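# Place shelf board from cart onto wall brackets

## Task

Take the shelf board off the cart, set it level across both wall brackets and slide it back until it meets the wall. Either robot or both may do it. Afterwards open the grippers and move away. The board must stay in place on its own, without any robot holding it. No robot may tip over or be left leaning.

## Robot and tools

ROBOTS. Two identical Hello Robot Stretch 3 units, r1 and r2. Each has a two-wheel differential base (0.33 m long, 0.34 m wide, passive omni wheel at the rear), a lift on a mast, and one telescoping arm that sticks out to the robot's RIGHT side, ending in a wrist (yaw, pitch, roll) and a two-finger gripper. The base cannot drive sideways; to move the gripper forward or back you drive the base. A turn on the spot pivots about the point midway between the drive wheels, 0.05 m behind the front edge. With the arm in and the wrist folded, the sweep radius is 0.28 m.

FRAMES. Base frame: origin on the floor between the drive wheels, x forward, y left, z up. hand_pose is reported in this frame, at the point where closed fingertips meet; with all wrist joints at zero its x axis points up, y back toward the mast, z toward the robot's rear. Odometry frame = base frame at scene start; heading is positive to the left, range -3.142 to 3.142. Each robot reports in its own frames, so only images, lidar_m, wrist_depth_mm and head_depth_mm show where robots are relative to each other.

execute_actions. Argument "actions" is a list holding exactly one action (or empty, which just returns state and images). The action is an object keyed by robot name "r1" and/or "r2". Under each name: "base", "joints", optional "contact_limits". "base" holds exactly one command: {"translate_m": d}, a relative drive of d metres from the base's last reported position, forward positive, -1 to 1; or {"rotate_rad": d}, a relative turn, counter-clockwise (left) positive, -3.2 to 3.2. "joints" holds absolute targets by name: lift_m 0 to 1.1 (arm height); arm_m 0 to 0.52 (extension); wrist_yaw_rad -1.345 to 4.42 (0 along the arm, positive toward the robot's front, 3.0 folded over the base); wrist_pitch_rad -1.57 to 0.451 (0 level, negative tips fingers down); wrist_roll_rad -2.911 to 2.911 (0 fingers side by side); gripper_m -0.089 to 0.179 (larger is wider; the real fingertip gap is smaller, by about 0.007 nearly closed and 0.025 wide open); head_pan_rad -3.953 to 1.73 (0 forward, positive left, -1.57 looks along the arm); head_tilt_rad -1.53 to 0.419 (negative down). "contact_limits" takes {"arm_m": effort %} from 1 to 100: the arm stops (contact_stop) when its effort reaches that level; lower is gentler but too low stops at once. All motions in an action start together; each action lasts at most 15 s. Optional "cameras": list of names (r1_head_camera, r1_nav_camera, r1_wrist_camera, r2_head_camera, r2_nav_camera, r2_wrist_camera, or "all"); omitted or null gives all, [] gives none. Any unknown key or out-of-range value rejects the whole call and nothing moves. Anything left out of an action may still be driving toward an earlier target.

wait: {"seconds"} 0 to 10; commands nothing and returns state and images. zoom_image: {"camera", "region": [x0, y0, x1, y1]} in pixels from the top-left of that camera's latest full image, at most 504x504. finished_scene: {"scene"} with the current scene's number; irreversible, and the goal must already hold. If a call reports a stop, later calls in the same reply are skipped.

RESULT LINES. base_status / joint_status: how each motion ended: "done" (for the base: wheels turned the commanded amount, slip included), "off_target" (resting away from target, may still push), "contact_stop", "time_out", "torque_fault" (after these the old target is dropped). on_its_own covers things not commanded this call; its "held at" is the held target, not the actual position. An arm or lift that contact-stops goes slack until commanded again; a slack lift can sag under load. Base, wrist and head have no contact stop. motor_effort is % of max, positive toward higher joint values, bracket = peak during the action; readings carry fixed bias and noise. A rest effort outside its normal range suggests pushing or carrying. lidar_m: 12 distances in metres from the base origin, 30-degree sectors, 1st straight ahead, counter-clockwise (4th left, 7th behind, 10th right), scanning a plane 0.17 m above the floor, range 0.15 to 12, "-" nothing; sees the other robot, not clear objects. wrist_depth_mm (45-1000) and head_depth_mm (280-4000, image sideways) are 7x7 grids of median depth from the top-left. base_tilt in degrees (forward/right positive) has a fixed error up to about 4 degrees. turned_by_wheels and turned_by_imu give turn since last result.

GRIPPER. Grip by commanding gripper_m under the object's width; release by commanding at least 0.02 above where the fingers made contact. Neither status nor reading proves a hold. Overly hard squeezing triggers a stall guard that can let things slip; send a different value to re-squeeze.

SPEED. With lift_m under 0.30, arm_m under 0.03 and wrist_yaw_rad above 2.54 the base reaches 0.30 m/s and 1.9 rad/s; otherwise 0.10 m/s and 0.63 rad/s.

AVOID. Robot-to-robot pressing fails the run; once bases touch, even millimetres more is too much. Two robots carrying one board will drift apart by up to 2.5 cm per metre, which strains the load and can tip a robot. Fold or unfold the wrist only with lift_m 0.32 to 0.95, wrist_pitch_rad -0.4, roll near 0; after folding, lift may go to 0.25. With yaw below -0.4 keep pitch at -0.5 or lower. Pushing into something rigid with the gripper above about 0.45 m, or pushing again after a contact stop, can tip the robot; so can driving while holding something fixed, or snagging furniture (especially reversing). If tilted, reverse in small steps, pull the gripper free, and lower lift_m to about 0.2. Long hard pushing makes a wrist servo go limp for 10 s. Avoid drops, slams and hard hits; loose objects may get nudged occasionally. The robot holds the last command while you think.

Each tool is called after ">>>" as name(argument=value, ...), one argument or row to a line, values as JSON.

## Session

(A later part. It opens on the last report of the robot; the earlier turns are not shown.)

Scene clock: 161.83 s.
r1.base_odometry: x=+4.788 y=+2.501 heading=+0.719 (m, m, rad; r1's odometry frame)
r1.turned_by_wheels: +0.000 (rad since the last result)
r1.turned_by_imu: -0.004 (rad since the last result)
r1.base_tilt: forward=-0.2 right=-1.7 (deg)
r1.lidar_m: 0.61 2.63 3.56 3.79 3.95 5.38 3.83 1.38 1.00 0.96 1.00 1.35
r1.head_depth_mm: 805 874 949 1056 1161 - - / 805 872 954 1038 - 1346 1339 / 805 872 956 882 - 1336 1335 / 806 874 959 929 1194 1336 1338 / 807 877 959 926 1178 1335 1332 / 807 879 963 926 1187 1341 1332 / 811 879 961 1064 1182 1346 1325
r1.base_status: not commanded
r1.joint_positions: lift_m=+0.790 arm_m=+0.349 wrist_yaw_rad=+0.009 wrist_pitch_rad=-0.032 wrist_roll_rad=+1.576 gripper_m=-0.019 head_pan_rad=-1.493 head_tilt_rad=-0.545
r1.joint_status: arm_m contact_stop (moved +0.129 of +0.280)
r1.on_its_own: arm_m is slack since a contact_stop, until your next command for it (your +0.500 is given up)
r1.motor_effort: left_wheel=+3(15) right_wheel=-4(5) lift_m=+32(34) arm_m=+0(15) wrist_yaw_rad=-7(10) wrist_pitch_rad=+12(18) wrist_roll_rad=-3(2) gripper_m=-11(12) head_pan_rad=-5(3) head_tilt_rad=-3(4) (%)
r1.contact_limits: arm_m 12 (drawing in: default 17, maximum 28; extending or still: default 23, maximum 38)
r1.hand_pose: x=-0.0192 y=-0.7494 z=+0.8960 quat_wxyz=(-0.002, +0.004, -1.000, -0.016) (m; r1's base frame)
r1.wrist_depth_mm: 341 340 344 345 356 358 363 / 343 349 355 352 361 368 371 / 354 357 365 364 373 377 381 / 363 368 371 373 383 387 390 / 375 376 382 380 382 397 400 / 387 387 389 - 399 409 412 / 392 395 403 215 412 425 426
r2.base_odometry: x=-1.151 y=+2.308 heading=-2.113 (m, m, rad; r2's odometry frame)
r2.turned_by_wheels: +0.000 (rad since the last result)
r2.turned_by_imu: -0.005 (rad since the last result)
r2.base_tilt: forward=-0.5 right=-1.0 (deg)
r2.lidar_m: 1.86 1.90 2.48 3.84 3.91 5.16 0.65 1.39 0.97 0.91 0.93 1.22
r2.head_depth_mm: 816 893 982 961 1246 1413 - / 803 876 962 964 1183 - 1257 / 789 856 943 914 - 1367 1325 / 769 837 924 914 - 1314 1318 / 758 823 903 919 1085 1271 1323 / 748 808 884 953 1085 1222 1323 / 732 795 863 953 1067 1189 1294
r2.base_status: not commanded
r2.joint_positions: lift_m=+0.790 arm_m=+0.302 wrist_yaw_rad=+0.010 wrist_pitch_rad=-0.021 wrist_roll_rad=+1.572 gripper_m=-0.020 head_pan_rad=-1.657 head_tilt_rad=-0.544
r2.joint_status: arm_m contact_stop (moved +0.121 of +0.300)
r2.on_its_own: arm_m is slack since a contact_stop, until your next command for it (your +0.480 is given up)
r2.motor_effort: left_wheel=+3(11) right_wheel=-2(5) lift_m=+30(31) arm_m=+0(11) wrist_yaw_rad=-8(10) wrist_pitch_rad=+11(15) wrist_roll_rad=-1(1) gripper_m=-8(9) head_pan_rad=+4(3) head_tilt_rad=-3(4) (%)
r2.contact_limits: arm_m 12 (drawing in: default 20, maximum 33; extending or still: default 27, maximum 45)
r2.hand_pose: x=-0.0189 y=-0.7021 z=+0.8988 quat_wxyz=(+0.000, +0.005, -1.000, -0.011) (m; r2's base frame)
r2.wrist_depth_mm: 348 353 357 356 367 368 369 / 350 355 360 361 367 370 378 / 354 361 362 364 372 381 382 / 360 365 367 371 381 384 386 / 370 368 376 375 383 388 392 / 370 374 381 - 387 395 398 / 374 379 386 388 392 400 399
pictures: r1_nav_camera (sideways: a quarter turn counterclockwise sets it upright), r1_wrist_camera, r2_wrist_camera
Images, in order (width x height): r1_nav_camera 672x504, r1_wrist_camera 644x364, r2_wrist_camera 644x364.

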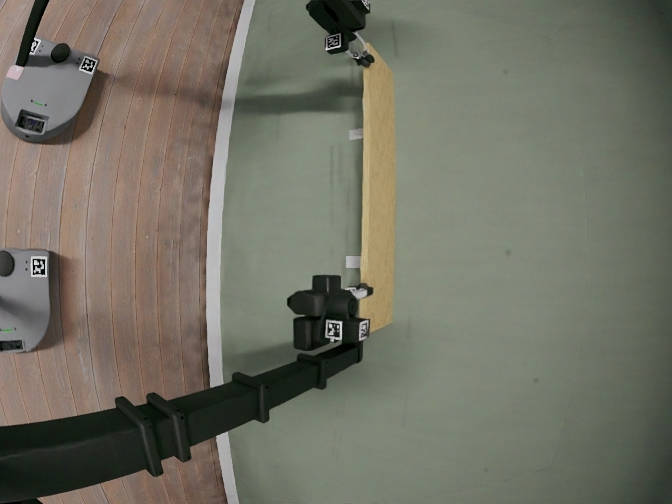

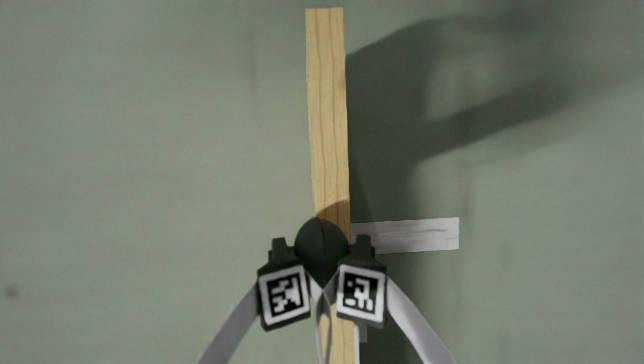

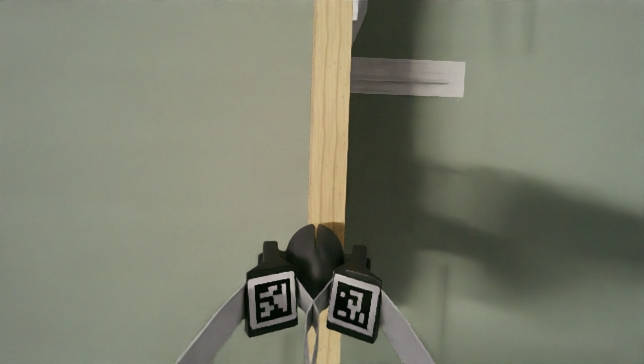

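>>> execute_actions(
  actions=[
    {"r1":{"joints":{"arm_m":0.05}},"r2":{"joints":{"arm_m":0.05}}},
  ],
  cameras=["r1_nav_camera","r1_wrist_camera"],
)

>>> finished_scene(
  scene=2,
)

Scene clock: 165.43 s.
r1.base_odometry: x=+4.788 y=+2.501 heading=+0.719 (m, m, rad; r1's odometry frame)
r1.turned_by_wheels: +0.000 (rad since the last result)
r1.turned_by_imu: +0.001 (rad since the last result)
r1.base_tilt: forward=-0.1 right=-1.7 (deg)
r1.lidar_m: 0.61 2.63 3.57 3.77 3.95 5.34 3.82 1.38 1.00 0.96 1.00 1.36
r1.head_depth_mm: 804 874 959 1058 1176 1331 1398 / 805 872 953 1053 1180 1333 1400 / 803 872 956 930 1174 1340 - / 806 877 956 928 1179 1340 - / 807 878 961 927 1192 1343 1326 / 806 874 956 919 1188 1334 1326 / 807 878 960 1063 1193 1346 1315
r1.base_status: not commanded
r1.joint_positions: lift_m=+0.790 arm_m=+0.050 wrist_yaw_rad=+0.001 wrist_pitch_rad=-0.023 wrist_roll_rad=+1.576 gripper_m=-0.019 head_pan_rad=-1.493 head_tilt_rad=-0.545
r1.joint_status: all done
r1.motor_effort: left_wheel=+1(3) right_wheel=-1(3) lift_m=+32(32) arm_m=-1(4) wrist_yaw_rad=-1(8) wrist_pitch_rad=+9(12) wrist_roll_rad=-3(3) gripper_m=-12(12) head_pan_rad=-3(4) head_tilt_rad=-3(3) (%)
r1.hand_pose: x=-0.0212 y=-0.4509 z=+0.8983 quat_wxyz=(-0.002, +0.000, -1.000, -0.012) (m; r1's base frame)
r1.wrist_depth_mm: 626 628 627 618 640 637 650 / 634 638 648 652 658 667 668 / 645 651 660 665 673 689 691 / 664 664 674 687 683 703 706 / 681 687 694 695 691 713 714 / 705 696 700 - 715 722 736 / 714 710 726 730 722 753 767
r2.base_odometry: x=-1.151 y=+2.308 heading=-2.113 (m, m, rad; r2's odometry frame)
r2.turned_by_wheels: +0.000 (rad since the last result)
r2.turned_by_imu: +0.001 (rad since the last result)
r2.base_tilt: forward=-0.5 right=-1.1 (deg)
r2.lidar_m: 1.86 1.90 2.49 3.84 3.93 5.16 0.65 1.39 0.96 0.91 0.94 1.22
r2.head_depth_mm: 817 895 986 959 1242 1435 1386 / 800 875 962 963 1201 1375 - / 787 857 939 913 1175 1346 - / 772 836 924 918 1138 1293 - / 758 825 902 917 1108 1270 1342 / 745 808 884 952 1083 1235 1314 / 733 791 867 951 1060 1180 1290
r2.base_status: not commanded
r2.joint_positions: lift_m=+0.790 arm_m=+0.050 wrist_yaw_rad=+0.001 wrist_pitch_rad=-0.020 wrist_roll_rad=+1.572 gripper_m=-0.020 head_pan_rad=-1.657 head_tilt_rad=-0.544
r2.joint_status: all done
r2.motor_effort: left_wheel=+1(2) right_wheel=+0(2) lift_m=+29(29) arm_m=-3(4) wrist_yaw_rad=-1(8) wrist_pitch_rad=+10(10) wrist_roll_rad=-1(1) gripper_m=-8(8) head_pan_rad=+3(4) head_tilt_rad=-1(1) (%)
r2.hand_pose: x=-0.0210 y=-0.4510 z=+0.8991 quat_wxyz=(+0.000, +0.001, -1.000, -0.010) (m; r2's base frame)
r2.wrist_depth_mm: 586 588 594 606 615 609 617 / 584 597 597 610 608 631 627 / 599 604 606 614 625 621 638 / 593 611 614 616 627 637 644 / 611 616 627 623 636 647 657 / 611 613 633 - 644 653 661 / 619 625 637 648 655 659 661
pictures: r1_nav_camera (sideways: a quarter turn counterclockwise sets it upright), r1_wrist_camera
Images, in order (width x height): r1_nav_camera 672x504, r1_wrist_camera 644x364.

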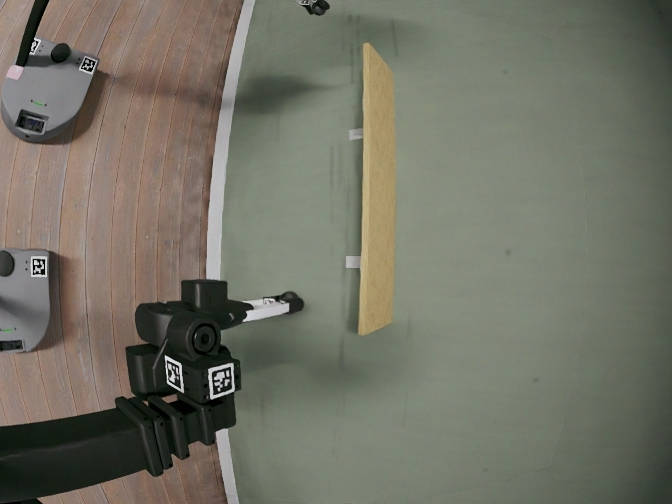

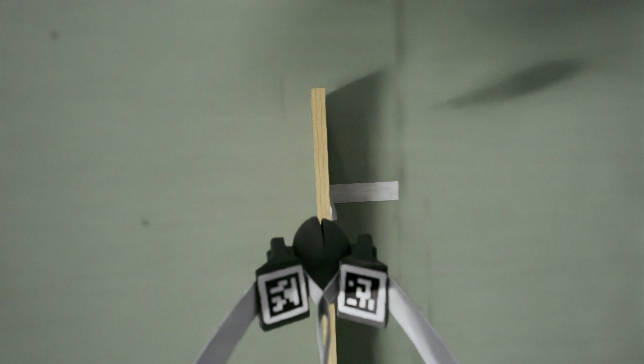

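The scene is finished: the task was done.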